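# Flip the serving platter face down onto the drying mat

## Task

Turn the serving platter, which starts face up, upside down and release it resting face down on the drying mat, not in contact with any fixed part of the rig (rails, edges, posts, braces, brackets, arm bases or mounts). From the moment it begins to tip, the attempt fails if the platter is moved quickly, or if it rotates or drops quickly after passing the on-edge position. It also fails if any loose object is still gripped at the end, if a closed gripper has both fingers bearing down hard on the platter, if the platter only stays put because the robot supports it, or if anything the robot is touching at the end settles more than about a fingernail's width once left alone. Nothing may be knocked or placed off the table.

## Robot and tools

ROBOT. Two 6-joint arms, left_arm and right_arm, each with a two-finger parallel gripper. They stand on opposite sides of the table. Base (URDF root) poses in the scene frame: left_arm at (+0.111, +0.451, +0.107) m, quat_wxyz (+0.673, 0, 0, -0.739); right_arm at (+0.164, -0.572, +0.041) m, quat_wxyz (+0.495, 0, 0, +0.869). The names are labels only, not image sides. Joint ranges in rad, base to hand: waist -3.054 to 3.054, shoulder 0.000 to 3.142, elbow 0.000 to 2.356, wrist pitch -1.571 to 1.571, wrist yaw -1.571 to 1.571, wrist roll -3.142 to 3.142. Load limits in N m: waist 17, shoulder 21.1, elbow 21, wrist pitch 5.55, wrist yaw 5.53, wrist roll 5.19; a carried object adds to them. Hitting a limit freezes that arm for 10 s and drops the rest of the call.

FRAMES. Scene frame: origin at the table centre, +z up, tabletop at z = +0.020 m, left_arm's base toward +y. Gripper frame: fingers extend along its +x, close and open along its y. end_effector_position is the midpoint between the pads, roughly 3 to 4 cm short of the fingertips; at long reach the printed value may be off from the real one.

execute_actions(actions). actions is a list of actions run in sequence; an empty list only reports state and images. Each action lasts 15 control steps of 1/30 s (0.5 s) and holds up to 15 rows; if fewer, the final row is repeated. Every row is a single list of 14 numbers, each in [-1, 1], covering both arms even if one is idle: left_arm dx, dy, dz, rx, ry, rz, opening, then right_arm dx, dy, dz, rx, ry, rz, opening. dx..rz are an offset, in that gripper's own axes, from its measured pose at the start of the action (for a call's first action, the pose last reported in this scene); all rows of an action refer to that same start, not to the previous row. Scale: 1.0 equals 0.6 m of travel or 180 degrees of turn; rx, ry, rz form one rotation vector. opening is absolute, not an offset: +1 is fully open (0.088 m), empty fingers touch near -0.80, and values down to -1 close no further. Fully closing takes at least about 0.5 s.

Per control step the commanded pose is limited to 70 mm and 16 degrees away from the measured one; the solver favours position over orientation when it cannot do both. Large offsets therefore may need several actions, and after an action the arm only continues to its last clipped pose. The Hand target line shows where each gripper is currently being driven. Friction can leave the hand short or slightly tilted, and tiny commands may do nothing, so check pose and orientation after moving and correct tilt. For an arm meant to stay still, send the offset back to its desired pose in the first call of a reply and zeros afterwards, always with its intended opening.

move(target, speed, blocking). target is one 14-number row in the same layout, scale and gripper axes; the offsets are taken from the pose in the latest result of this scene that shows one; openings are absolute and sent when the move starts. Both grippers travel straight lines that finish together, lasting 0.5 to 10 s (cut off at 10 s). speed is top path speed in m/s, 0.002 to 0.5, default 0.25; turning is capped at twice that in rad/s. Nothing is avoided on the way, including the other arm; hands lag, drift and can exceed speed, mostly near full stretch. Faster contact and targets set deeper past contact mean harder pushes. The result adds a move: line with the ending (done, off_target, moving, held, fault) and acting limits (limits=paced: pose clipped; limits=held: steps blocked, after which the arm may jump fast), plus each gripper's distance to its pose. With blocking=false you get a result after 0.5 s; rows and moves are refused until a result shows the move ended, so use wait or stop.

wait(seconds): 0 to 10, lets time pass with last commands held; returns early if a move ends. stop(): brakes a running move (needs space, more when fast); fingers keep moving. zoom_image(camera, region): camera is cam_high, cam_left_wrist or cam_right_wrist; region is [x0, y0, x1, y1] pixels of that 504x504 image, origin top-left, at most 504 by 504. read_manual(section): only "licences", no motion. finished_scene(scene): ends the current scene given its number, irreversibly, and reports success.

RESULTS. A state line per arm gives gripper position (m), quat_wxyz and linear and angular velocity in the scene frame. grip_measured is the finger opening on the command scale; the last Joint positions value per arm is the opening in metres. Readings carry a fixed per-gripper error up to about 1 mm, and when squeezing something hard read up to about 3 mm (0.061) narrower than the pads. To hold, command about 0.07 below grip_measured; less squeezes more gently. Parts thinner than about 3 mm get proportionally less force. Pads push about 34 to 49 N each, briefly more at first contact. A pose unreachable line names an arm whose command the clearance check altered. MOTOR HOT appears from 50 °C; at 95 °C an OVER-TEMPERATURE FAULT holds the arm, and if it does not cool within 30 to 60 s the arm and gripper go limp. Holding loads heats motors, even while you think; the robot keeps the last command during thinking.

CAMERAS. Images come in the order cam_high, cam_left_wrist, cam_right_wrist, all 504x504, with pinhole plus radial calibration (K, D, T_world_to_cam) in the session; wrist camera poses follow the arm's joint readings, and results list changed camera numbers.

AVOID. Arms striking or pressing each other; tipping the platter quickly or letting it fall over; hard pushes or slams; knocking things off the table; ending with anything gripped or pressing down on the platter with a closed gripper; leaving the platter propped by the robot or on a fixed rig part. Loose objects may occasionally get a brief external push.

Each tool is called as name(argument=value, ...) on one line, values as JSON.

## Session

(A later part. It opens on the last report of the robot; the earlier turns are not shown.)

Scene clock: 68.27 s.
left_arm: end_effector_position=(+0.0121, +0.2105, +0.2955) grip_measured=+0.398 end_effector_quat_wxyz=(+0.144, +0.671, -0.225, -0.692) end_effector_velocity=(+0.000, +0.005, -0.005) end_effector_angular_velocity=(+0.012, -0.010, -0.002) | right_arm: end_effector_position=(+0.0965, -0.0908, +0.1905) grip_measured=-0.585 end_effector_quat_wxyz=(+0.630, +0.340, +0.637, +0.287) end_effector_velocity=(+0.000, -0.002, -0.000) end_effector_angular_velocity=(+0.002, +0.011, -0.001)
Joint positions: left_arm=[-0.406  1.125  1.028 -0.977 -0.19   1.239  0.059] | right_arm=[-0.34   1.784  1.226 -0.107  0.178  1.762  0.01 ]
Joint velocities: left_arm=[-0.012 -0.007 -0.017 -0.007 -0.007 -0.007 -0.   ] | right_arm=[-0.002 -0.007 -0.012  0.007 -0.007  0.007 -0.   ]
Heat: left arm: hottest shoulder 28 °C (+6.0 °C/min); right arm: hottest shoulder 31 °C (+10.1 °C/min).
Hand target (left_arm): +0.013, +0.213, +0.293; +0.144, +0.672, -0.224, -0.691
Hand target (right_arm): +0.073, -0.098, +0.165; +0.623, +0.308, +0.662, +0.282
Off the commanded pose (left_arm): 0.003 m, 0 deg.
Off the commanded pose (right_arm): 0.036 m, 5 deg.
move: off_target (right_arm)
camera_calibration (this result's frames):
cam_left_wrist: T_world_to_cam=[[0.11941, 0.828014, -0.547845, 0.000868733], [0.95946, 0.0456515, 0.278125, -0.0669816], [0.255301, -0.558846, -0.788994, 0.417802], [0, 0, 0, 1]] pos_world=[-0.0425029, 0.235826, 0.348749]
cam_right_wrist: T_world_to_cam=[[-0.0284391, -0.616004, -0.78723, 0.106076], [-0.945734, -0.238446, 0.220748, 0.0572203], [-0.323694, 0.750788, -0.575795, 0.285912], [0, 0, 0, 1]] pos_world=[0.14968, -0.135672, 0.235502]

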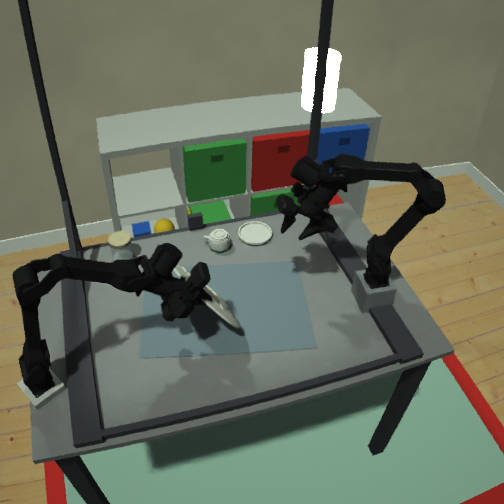

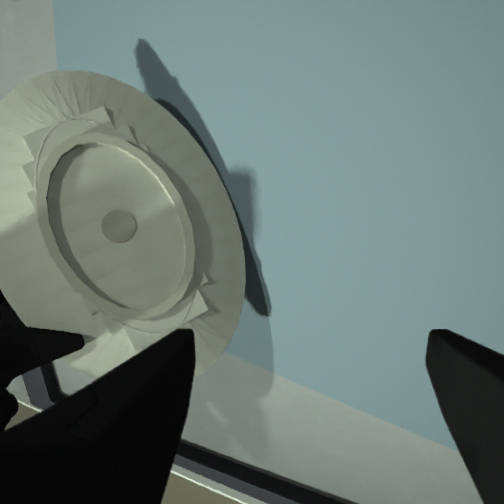

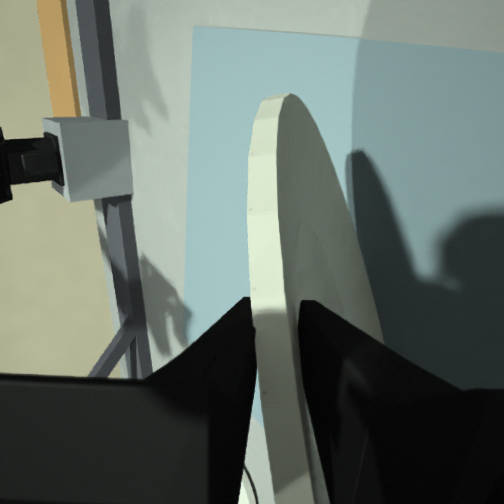

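move(target=[0,0,0,0,0,0,0.4,-0.01,-0.12,0,0,0,-0.02,-0.9], speed=0.025)

Scene clock: 71.63 s.
left_arm: end_effector_position=(+0.0122, +0.2107, +0.2954) grip_measured=+0.398 end_effector_quat_wxyz=(+0.144, +0.671, -0.225, -0.692) end_effector_velocity=(+0.001, -0.001, +0.001) end_effector_angular_velocity=(-0.015, -0.010, +0.009) | right_arm: end_effector_position=(+0.1099, -0.1277, +0.1560) grip_measured=-0.651 end_effector_quat_wxyz=(+0.644, +0.355, +0.622, +0.270) end_effector_velocity=(+0.001, -0.004, -0.003) end_effector_angular_velocity=(-0.010, -0.001, -0.008)
Joint positions: left_arm=[-0.406  1.124  1.027 -0.977 -0.191  1.238  0.059] | right_arm=[-0.333  1.706  0.989  0.039  0.24   1.792  0.007]
Joint velocities: left_arm=[-0.007 -0.002 -0.002  0.007 -0.022 -0.007 -0.   ] | right_arm=[ 0.002 -0.007 -0.012 -0.007  0.007  0.007 -0.   ]
Heat: left arm: hottest shoulder 28 °C (+6.0 °C/min); right arm: hottest shoulder 31 °C (+9.0 °C/min).
Hand target (left_arm): +0.012, +0.211, +0.295; +0.144, +0.671, -0.225, -0.692
Hand target (right_arm): +0.092, -0.139, +0.138; +0.639, +0.320, +0.647, +0.267
Off the commanded pose (left_arm): 0.000 m, 0 deg.
Off the commanded pose (right_arm): 0.029 m, 5 deg.
move: off_target (right_arm)
camera_calibration (this result's frames):
cam_left_wrist: T_world_to_cam=[[0.119308, 0.827893, -0.54805, 0.000665485], [0.95939, 0.0459774, 0.278309, -0.0671342], [0.255608, -0.558999, -0.788787, 0.417819], [0, 0, 0, 1]] pos_world=[-0.0424695, 0.236096, 0.348619]
cam_right_wrist: T_world_to_cam=[[-0.0516128, -0.617053, -0.785228, 0.0586264], [-0.961838, -0.180846, 0.205335, 0.0802553], [-0.268708, 0.76586, -0.584171, 0.295301], [0, 0, 0, 1]] pos_world=[0.159568, -0.17547, 0.202062]

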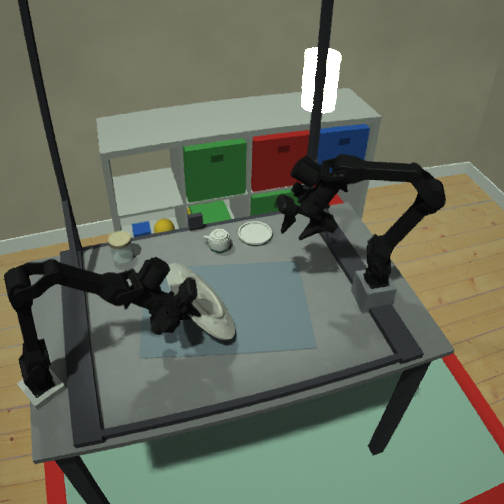

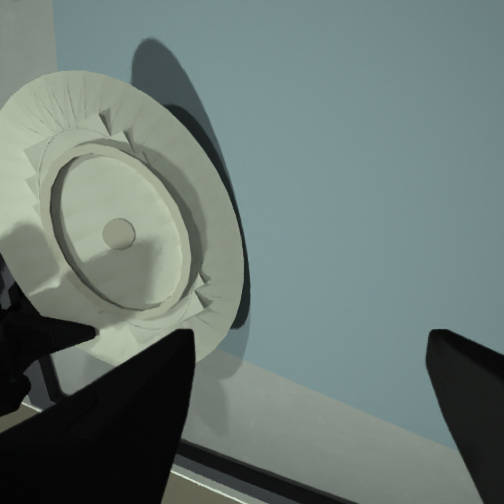

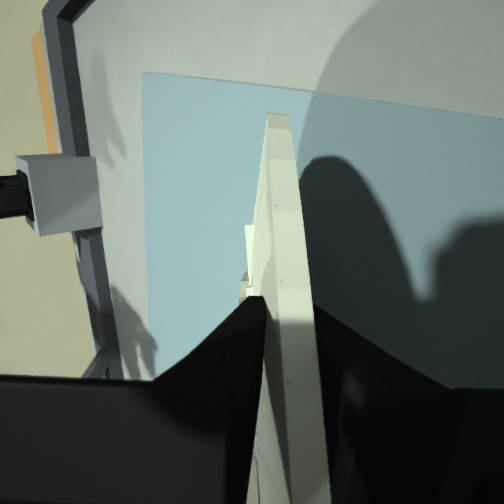

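move(target=[0,0,0,0,0,0,0.4,-0.01,-0.115,-0.03,0,0,-0.04,-0.9], speed=0.025)

Scene clock: 75.97 s.
left_arm: end_effector_position=(+0.0122, +0.2107, +0.2954) grip_measured=+0.398 end_effector_quat_wxyz=(+0.144, +0.671, -0.225, -0.692) end_effector_velocity=(+0.000, +0.002, +0.000) end_effector_angular_velocity=(-0.001, -0.003, +0.002) | right_arm: end_effector_position=(+0.1022, -0.1524, +0.1343) grip_measured=-0.574 end_effector_quat_wxyz=(+0.656, +0.367, +0.615, +0.240) end_effector_velocity=(+0.000, -0.001, +0.001) end_effector_angular_velocity=(-0.003, +0.010, -0.002)
Joint positions: left_arm=[-0.406  1.124  1.027 -0.977 -0.191  1.238  0.059] | right_arm=[-0.273  1.685  0.892  0.065  0.329  1.884  0.011]
Joint velocities: left_arm=[-0.007 -0.007 -0.002 -0.007 -0.007 -0.007 -0.   ] | right_arm=[-0.002 -0.007 -0.002 -0.007 -0.007  0.007 -0.   ]
Heat: left arm: hottest shoulder 27 °C (+4.0 °C/min); right arm: hottest shoulder 30 °C (+6.1 °C/min).
Hand target (left_arm): +0.012, +0.211, +0.295; +0.144, +0.671, -0.225, -0.692
Hand target (right_arm): +0.087, -0.172, +0.107; +0.660, +0.316, +0.642, +0.229
Off the commanded pose (left_arm): 0.000 m, 0 deg.
Off the commanded pose (right_arm): 0.039 m, 7 deg.
move: off_target (right_arm)
camera_calibration (this result's frames):
cam_left_wrist: T_world_to_cam=[[0.119308, 0.827893, -0.54805, 0.000665485], [0.95939, 0.0459774, 0.278309, -0.0671342], [0.255608, -0.558999, -0.788787, 0.417819], [0, 0, 0, 1]] pos_world=[-0.0424695, 0.236096, 0.348619]
cam_right_wrist: T_world_to_cam=[[-0.0957846, -0.632227, -0.76884, 0.0260575], [-0.970474, -0.112461, 0.213383, 0.0830374], [-0.221371, 0.766578, -0.602788, 0.297218], [0, 0, 0, 1]] pos_world=[0.148877, -0.202028, 0.181475]

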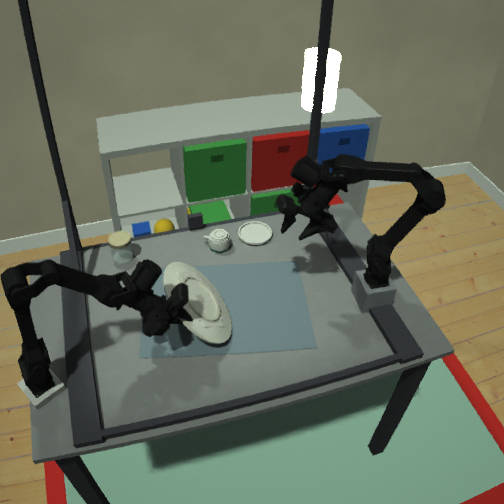

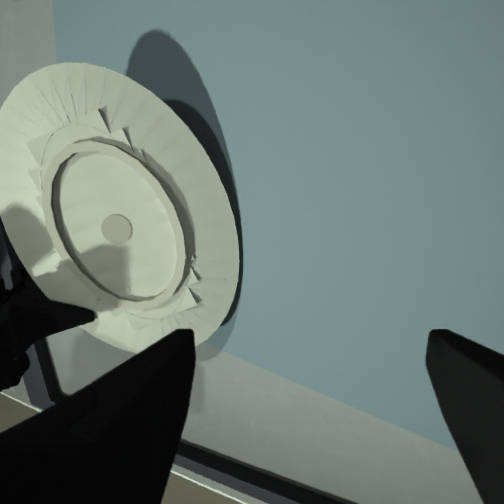

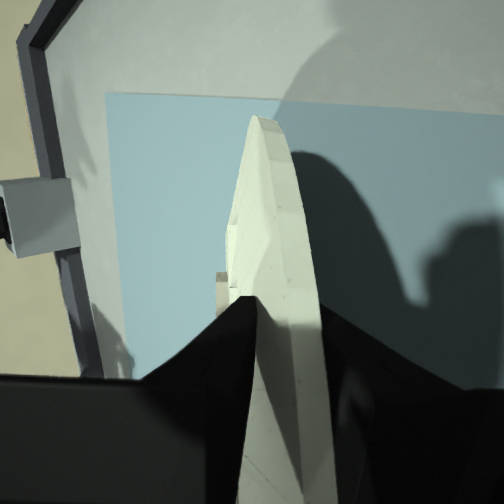

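move(target=[0.02,0,0,0,0,0,0.4,0.02,-0.09,0,0,0,-0.04,-0.48], speed=0.025)

Scene clock: 78.90 s.
left_arm: end_effector_position=(+0.0103, +0.2039, +0.2905) grip_measured=+0.398 end_effector_quat_wxyz=(+0.150, +0.667, -0.229, -0.692) end_effector_velocity=(+0.002, -0.002, +0.001) end_effector_angular_velocity=(-0.014, -0.002, +0.027) | right_arm: end_effector_position=(+0.1029, -0.1622, +0.1178) grip_measured=-0.469 end_effector_quat_wxyz=(+0.659, +0.369, +0.617, +0.221) end_effector_velocity=(+0.000, -0.002, -0.003) end_effector_angular_velocity=(-0.014, -0.004, +0.008)
Joint positions: left_arm=[-0.398  1.136  1.007 -0.928 -0.187  1.244  0.059] | right_arm=[-0.264  1.695  0.849  0.083  0.341  1.924  0.016]
Joint velocities: left_arm=[-0.002 -0.002 -0.002  0.007 -0.022 -0.022 -0.   ] | right_arm=[-0.002  0.002 -0.002 -0.007 -0.007 -0.007 -0.   ]
Heat: left arm: hottest shoulder 27 °C (+4.1 °C/min); right arm: hottest shoulder 29 °C (+4.1 °C/min).
Hand target (left_arm): +0.011, +0.205, +0.285; +0.144, +0.671, -0.225, -0.692
Hand target (right_arm): +0.097, -0.178, +0.086; +0.670, +0.328, +0.636, +0.198
Off the commanded pose (left_arm): 0.006 m, 1 deg.
Off the commanded pose (right_arm): 0.036 m, 6 deg.
move: off_target (right_arm)
camera_calibration (this result's frames):
cam_left_wrist: T_world_to_cam=[[0.113905, 0.820536, -0.56013, 0.00894759], [0.961472, 0.0509417, 0.270143, -0.0623465], [0.250196, -0.56932, -0.78312, 0.411118], [0, 0, 0, 1]] pos_world=[-0.0439349, 0.229892, 0.343809]
cam_right_wrist: T_world_to_cam=[[-0.122731, -0.648945, -0.750871, 0.00517832], [-0.970105, -0.0811613, 0.22871, 0.0894017], [-0.209362, 0.756494, -0.619584, 0.294028], [0, 0, 0, 1]] pos_world=[0.148923, -0.211814, 0.165616]

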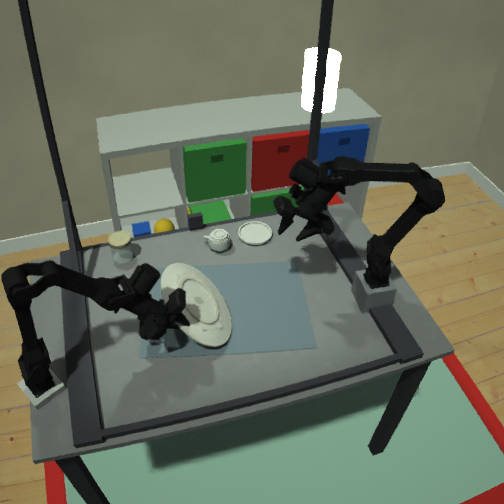

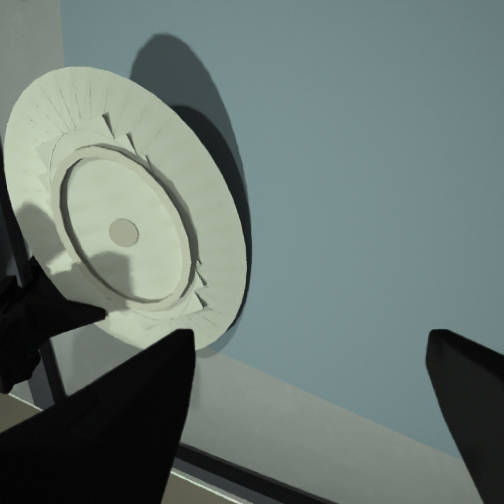

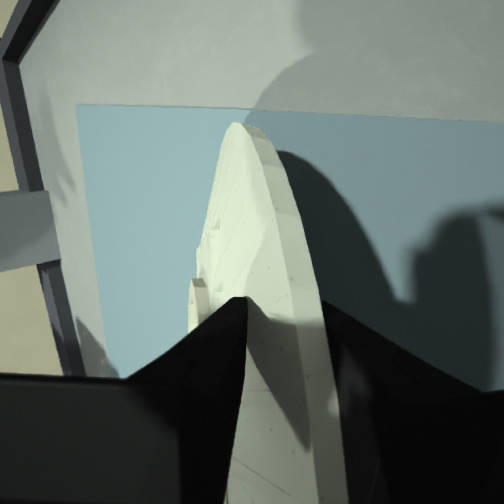

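execute_actions(actions=[[[0,0,0,0,0,0,0.4,0,0,0,0,0,0,-0.35]],[[0,0,0,0,0,0,0.4,0,0,0,0,0,0,-0.2]],[[0,0,0,0,0,0,0.4,0,0,0,0,0,0,-0.05]]])

move(target=[0,0,0,0,0,0,0.4,-0.015,-0.055,0,0,0,-0.04,-0.05], speed=0.02)

Scene clock: 81.60 s.
left_arm: end_effector_position=(+0.0103, +0.2038, +0.2906) grip_measured=+0.398 end_effector_quat_wxyz=(+0.150, +0.667, -0.229, -0.693) end_effector_velocity=(+0.002, +0.002, -0.003) end_effector_angular_velocity=(+0.009, -0.000, +0.020) | right_arm: end_effector_position=(+0.1047, -0.1698, +0.1076) grip_measured=-0.054 end_effector_quat_wxyz=(+0.675, +0.348, +0.614, +0.216) end_effector_velocity=(-0.002, +0.000, +0.003) end_effector_angular_velocity=(+0.009, +0.003, +0.012)
Joint positions: left_arm=[-0.398  1.136  1.007 -0.928 -0.187  1.244  0.059] | right_arm=[-0.262  1.7    0.835  0.058  0.347  1.906  0.036]
Joint velocities: left_arm=[-0.002 -0.002 -0.007 -0.007 -0.007 -0.022 -0.   ] | right_arm=[ 0.002 -0.007 -0.002  0.007 -0.007 -0.007  0.001]
Heat: left arm: hottest shoulder 26 °C (+1.0 °C/min); right arm: hottest shoulder 29 °C (+3.0 °C/min).
Hand target (left_arm): +0.010, +0.204, +0.291; +0.150, +0.667, -0.229, -0.693
Hand target (right_arm): +0.100, -0.165, +0.116; +0.665, +0.357, +0.617, +0.225
Off the commanded pose (left_arm): 0.000 m, 0 deg.
Off the commanded pose (right_arm): 0.011 m, 2 deg.
camera_calibration (this result's frames):
cam_left_wrist: T_world_to_cam=[[0.113804, 0.820348, -0.560427, 0.00915149], [0.96152, 0.0510325, 0.269953, -0.0622855], [0.250055, -0.569583, -0.782973, 0.411134], [0, 0, 0, 1]] pos_world=[-0.0439591, 0.229846, 0.34385]
cam_right_wrist: T_world_to_cam=[[-0.0945425, -0.682155, -0.72507, -0.0185735], [-0.975456, -0.082013, 0.204349, 0.0959318], [-0.198863, 0.726594, -0.657658, 0.29182], [0, 0, 0, 1]] pos_world=[0.149854, -0.216837, 0.158847]

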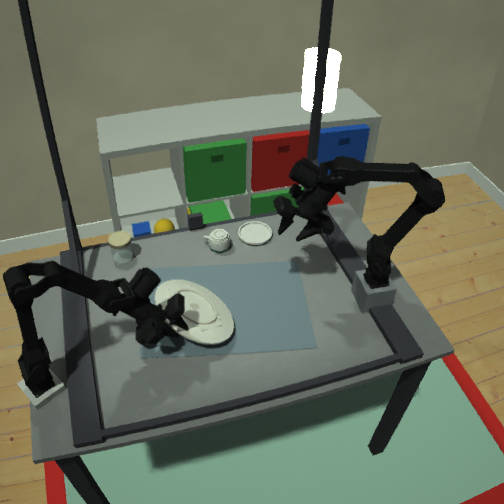

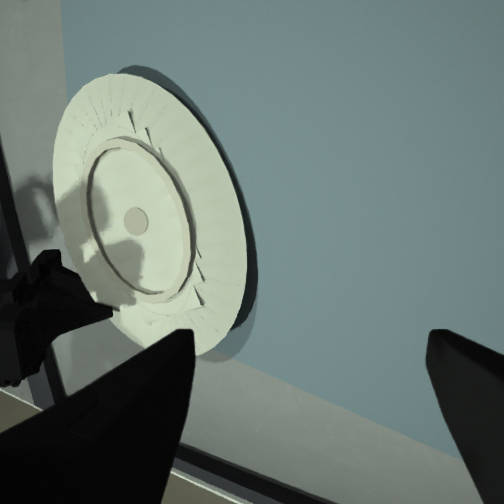

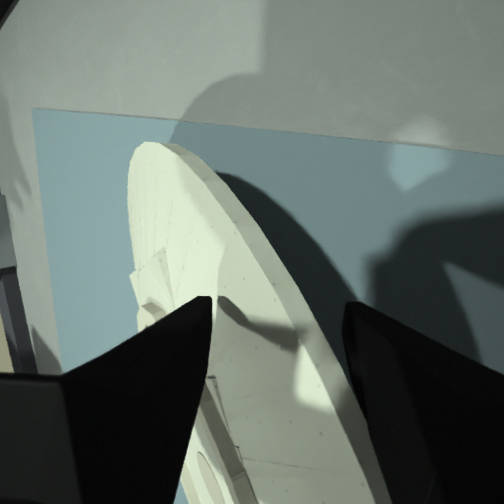

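Scene clock: 84.97 s.
left_arm: end_effector_position=(+0.0103, +0.2038, +0.2906) grip_measured=+0.398 end_effector_quat_wxyz=(+0.150, +0.667, -0.229, -0.693) end_effector_velocity=(+0.003, +0.001, -0.001) end_effector_angular_velocity=(+0.003, -0.013, -0.000) | right_arm: end_effector_position=(+0.0994, -0.1943, +0.0910) grip_measured=-0.052 end_effector_quat_wxyz=(+0.687, +0.311, +0.633, +0.175) end_effector_velocity=(-0.002, -0.002, -0.002) end_effector_angular_velocity=(-0.013, +0.010, +0.016)
Joint positions: left_arm=[-0.398  1.136  1.007 -0.928 -0.187  1.244  0.059] | right_arm=[-0.24   1.683  0.821 -0.069  0.321  1.961  0.036]
Joint velocities: left_arm=[ 0.002 -0.002 -0.002 -0.007 -0.007  0.007 -0.   ] | right_arm=[-0.002 -0.002 -0.002 -0.007 -0.022 -0.007 -0.   ]
Heat: left arm: hottest shoulder 26 °C (+0.0 °C/min); right arm: hottest shoulder 29 °C (+2.0 °C/min).
Hand target (left_arm): +0.010, +0.204, +0.291; +0.150, +0.667, -0.229, -0.693
Hand target (right_arm): +0.099, -0.198, +0.089; +0.687, +0.308, +0.635, +0.174
Off the commanded pose (left_arm): 0.000 m, 0 deg.
Off the commanded pose (right_arm): 0.004 m, 0 deg.
move: done
camera_calibration (this result's frames):
cam_left_wrist: T_world_to_cam=[[0.113804, 0.820348, -0.560427, 0.00915149], [0.96152, 0.0510325, 0.269953, -0.0622855], [0.250055, -0.569583, -0.782973, 0.411134], [0, 0, 0, 1]] pos_world=[-0.0439591, 0.229846, 0.34385]
cam_right_wrist: T_world_to_cam=[[-0.110382, -0.761528, -0.638664, -0.0695704], [-0.970905, -0.0547738, 0.233115, 0.0943077], [-0.212506, 0.645814, -0.733325, 0.290096], [0, 0, 0, 1]] pos_world=[0.145532, -0.235162, 0.146318]

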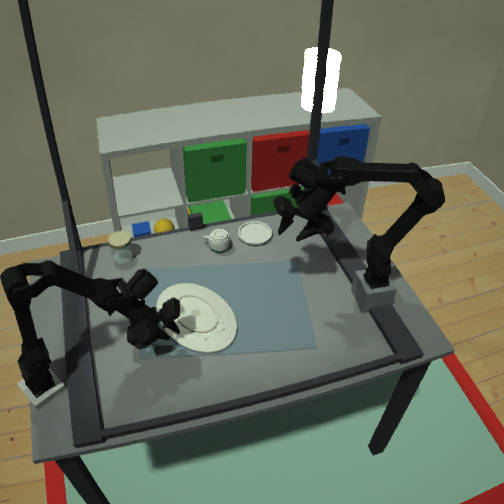

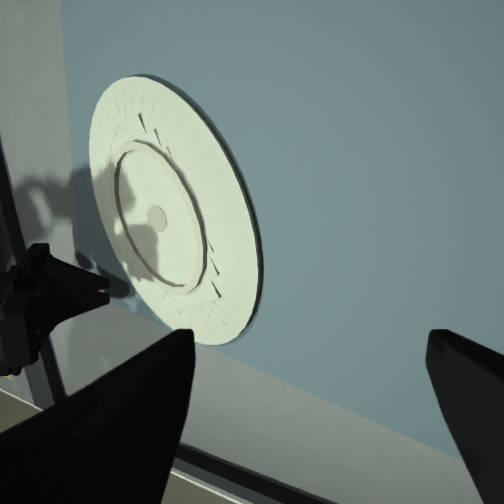

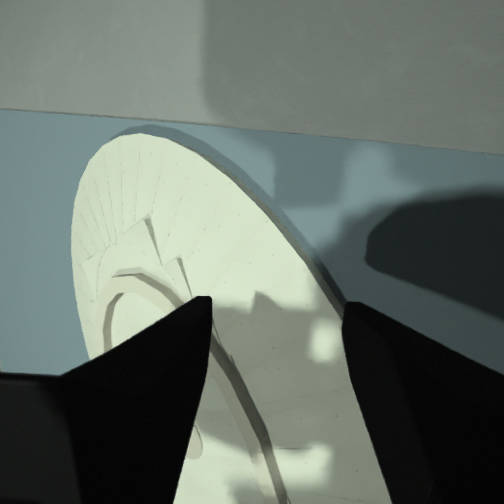

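move(target=[0,0,0,0,0,0,0.4,0.022,-0.035,0,0,0,0,-0.05], speed=0.02)

move(target=[0,0,0,0,0,0,0.4,-0.035,-0.04,0,0,0,0,-0.05], speed=0.02)

zoom_image(camera="cam_high", region=[110,250,330,380])

Scene clock: 86.70 s.
left_arm: end_effector_position=(+0.0103, +0.2038, +0.2906) grip_measured=+0.398 end_effector_quat_wxyz=(+0.150, +0.667, -0.229, -0.693) end_effector_velocity=(+0.001, +0.005, -0.003) end_effector_angular_velocity=(+0.023, -0.001, +0.000) | right_arm: end_effector_position=(+0.0972, -0.1973, +0.0743) grip_measured=-0.052 end_effector_quat_wxyz=(+0.683, +0.316, +0.634, +0.181) end_effector_velocity=(+0.002, +0.001, +0.001) end_effector_angular_velocity=(+0.008, -0.008, -0.001)
Joint positions: left_arm=[-0.398  1.136  1.007 -0.928 -0.187  1.244  0.059] | right_arm=[-0.231  1.716  0.765  0.037  0.325  1.967  0.036]
Joint velocities: left_arm=[-0.002 -0.002 -0.002 -0.022  0.007 -0.007 -0.   ] | right_arm=[-0.002 -0.002 -0.002  0.007  0.007 -0.007 -0.   ]
Heat: left arm: hottest shoulder 26 °C (+0.0 °C/min); right arm: hottest shoulder 29 °C (+1.0 °C/min).
Hand target (left_arm): +0.010, +0.204, +0.291; +0.150, +0.667, -0.229, -0.693
Hand target (right_arm): +0.098, -0.202, +0.068; +0.687, +0.311, +0.633, +0.176
Off the commanded pose (left_arm): 0.000 m, 0 deg.
Off the commanded pose (right_arm): 0.008 m, 1 deg.
move: done
camera_calibration (this result's frames):
cam_left_wrist: T_world_to_cam=[[0.113804, 0.820348, -0.560427, 0.00915149], [0.96152, 0.0510325, 0.269953, -0.0622855], [0.250055, -0.569583, -0.782973, 0.411134], [0, 0, 0, 1]] pos_world=[-0.0439591, 0.229846, 0.34385]
cam_right_wrist: T_world_to_cam=[[-0.11239, -0.75088, -0.650806, -0.0795773], [-0.969347, -0.0611593, 0.237963, 0.0941362], [-0.218485, 0.657601, -0.720989, 0.281404], [0, 0, 0, 1]] pos_world=[0.143789, -0.239047, 0.128699]

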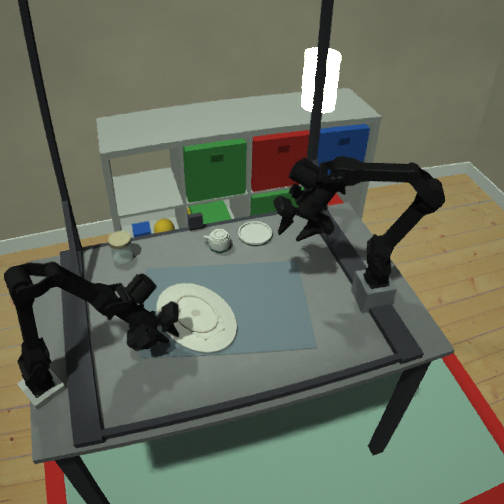

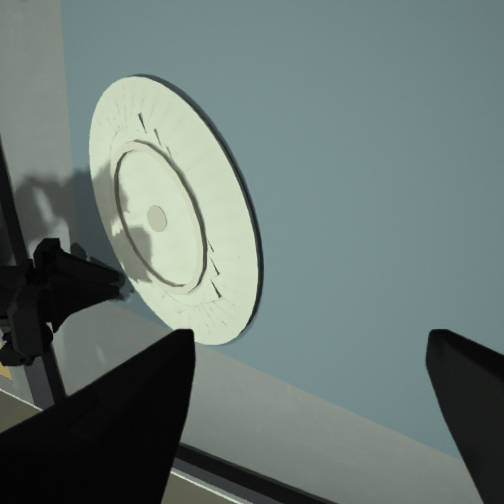

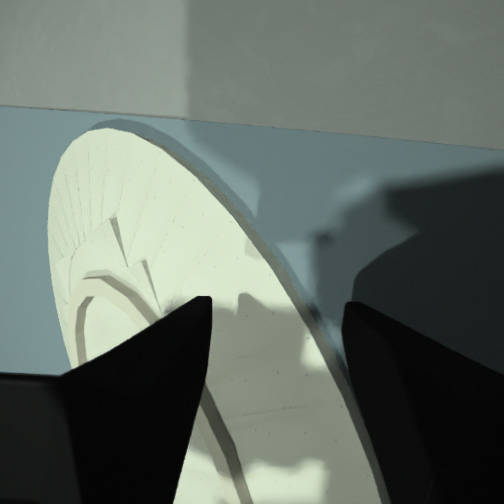

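Scene clock: 88.57 s.
left_arm: end_effector_position=(+0.0103, +0.2038, +0.2906) grip_measured=+0.398 end_effector_quat_wxyz=(+0.150, +0.667, -0.229, -0.693) end_effector_velocity=(+0.004, +0.003, -0.002) end_effector_angular_velocity=(+0.017, -0.012, +0.012) | right_arm: end_effector_position=(+0.0900, -0.2248, +0.0753) grip_measured=-0.052 end_effector_quat_wxyz=(+0.681, +0.317, +0.634, +0.183) end_effector_velocity=(+0.002, -0.005, -0.001) end_effector_angular_velocity=(-0.019, -0.005, +0.007)
Joint positions: left_arm=[-0.398  1.136  1.007 -0.928 -0.187  1.244  0.059] | right_arm=[-0.176  1.63   0.672  0.033  0.356  2.012  0.036]
Joint velocities: left_arm=[ 0.002 -0.002 -0.002 -0.022 -0.007 -0.007  0.   ] | right_arm=[-0.002 -0.012 -0.007 -0.022 -0.007 -0.007  0.   ]
Heat: left arm: hottest shoulder 26 °C (+0.0 °C/min); right arm: hottest shoulder 29 °C (+1.0 °C/min).
Hand target (left_arm): +0.010, +0.204, +0.291; +0.150, +0.667, -0.229, -0.693
Hand target (right_arm): +0.091, -0.229, +0.074; +0.683, +0.316, +0.633, +0.181
Off the commanded pose (left_arm): 0.000 m, 0 deg.
Off the commanded pose (right_arm): 0.004 m, 0 deg.
move: done
camera_calibration (this result's frames):
cam_left_wrist: T_world_to_cam=[[0.113804, 0.820348, -0.560427, 0.00915149], [0.96152, 0.0510325, 0.269953, -0.0622855], [0.250055, -0.569583, -0.782973, 0.411134], [0, 0, 0, 1]] pos_world=[-0.0439591, 0.229846, 0.34385]
cam_right_wrist: T_world_to_cam=[[-0.111504, -0.748732, -0.653427, -0.0997842], [-0.968694, -0.0648689, 0.239633, 0.0842362], [-0.221808, 0.659691, -0.718059, 0.29915], [0, 0, 0, 1]] pos_world=[0.136827, -0.266594, 0.12942]

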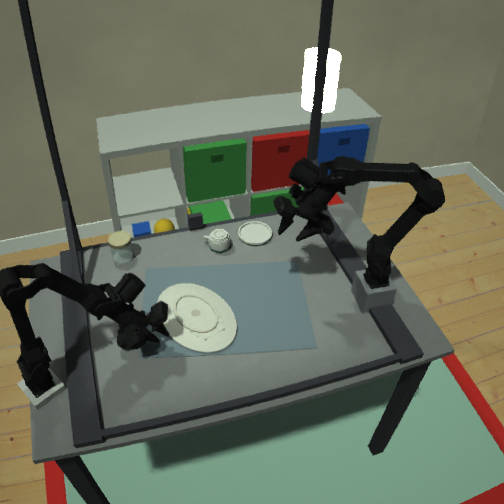

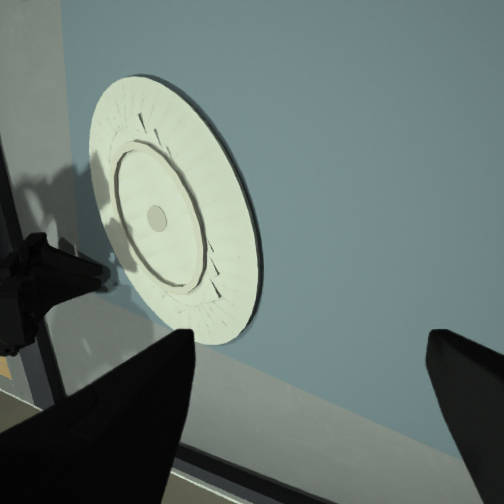

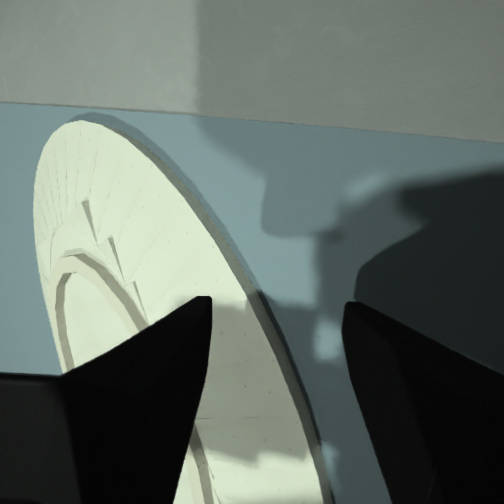

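Region (110, 250, 330, 380) of cam_high's 504x504 image, scaled by 2.291, with more detail than that image has; it fills the top 298 rows of this view, and the rest is white.

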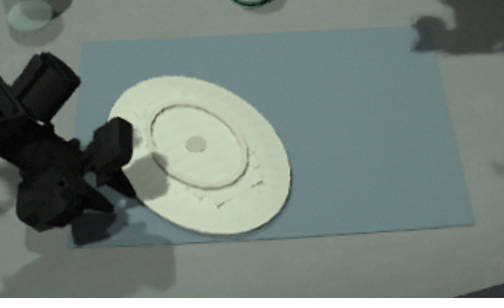

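move(target=[0,0,0,0,0,0,0.4,-0.1,0.03,0,0,0,0,0.3])

finished_scene(scene=1)

Scene clock: 89.63 s.
left_arm: end_effector_position=(+0.0103, +0.2038, +0.2906) grip_measured=+0.398 end_effector_quat_wxyz=(+0.150, +0.667, -0.229, -0.693) end_effector_velocity=(+0.001, +0.002, -0.001) end_effector_angular_velocity=(+0.005, +0.002, +0.020) | right_arm: end_effector_position=(+0.0870, -0.2532, +0.1255) grip_measured=+0.297 end_effector_quat_wxyz=(+0.686, +0.309, +0.634, +0.179) end_effector_velocity=(+0.000, -0.001, +0.005) end_effector_angular_velocity=(-0.001, +0.002, +0.007)
Joint positions: left_arm=[-0.398  1.136  1.007 -0.928 -0.187  1.244  0.059] | right_arm=[-0.124  1.407  0.717 -0.268  0.385  2.054  0.054]
Joint velocities: left_arm=[-0.002 -0.002 -0.002 -0.007 -0.007 -0.022 -0.   ] | right_arm=[-0.002 -0.017  0.007 -0.022 -0.007 -0.007  0.   ]
Heat: left arm: hottest shoulder 26 °C (-1.0 °C/min); right arm: hottest shoulder 29 °C (+1.0 °C/min).
Hand target (left_arm): +0.010, +0.204, +0.291; +0.150, +0.667, -0.229, -0.693
Hand target (right_arm): +0.085, -0.251, +0.132; +0.681, +0.317, +0.634, +0.183
Off the commanded pose (left_arm): 0.000 m, 0 deg.
Off the commanded pose (right_arm): 0.007 m, 1 deg.
move: done
camera_calibration (this result's frames):
cam_left_wrist: T_world_to_cam=[[0.113804, 0.820348, -0.560427, 0.00915149], [0.96152, 0.0510325, 0.269953, -0.0622855], [0.250055, -0.569583, -0.782973, 0.411134], [0, 0, 0, 1]] pos_world=[-0.0439591, 0.229846, 0.34385]
cam_right_wrist: T_world_to_cam=[[-0.10476, -0.759935, -0.641502, -0.0934826], [-0.970171, -0.0637062, 0.233901, 0.0685938], [-0.218617, 0.64687, -0.730593, 0.351328], [0, 0, 0, 1]] pos_world=[0.133561, -0.293934, 0.180665]

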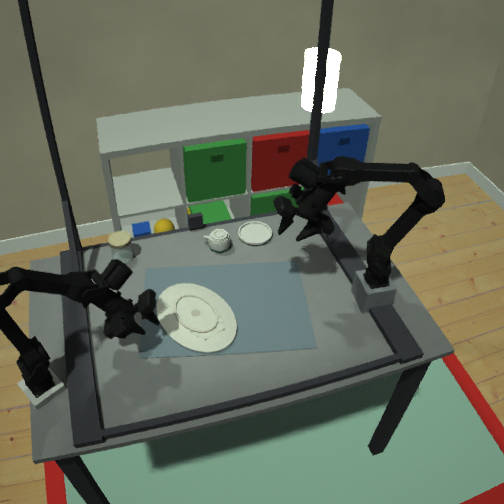

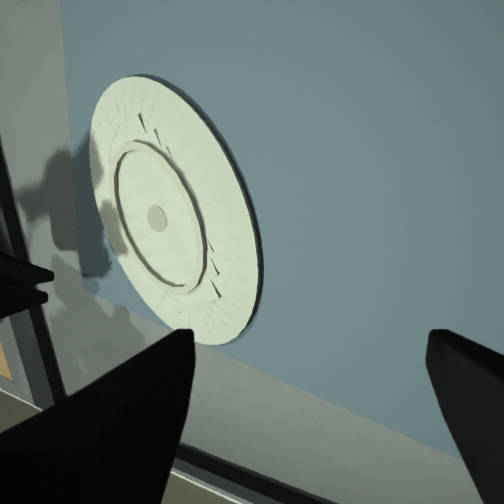

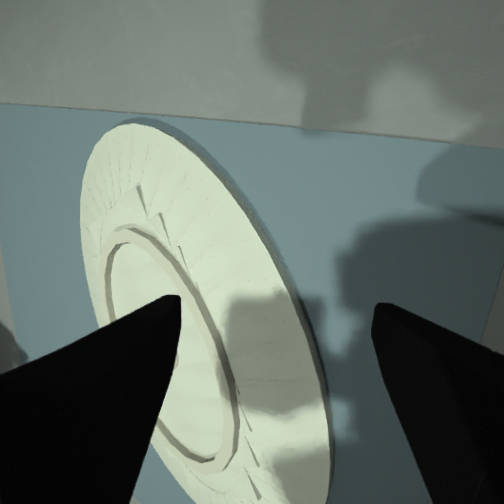

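The scene is finished: the task was done.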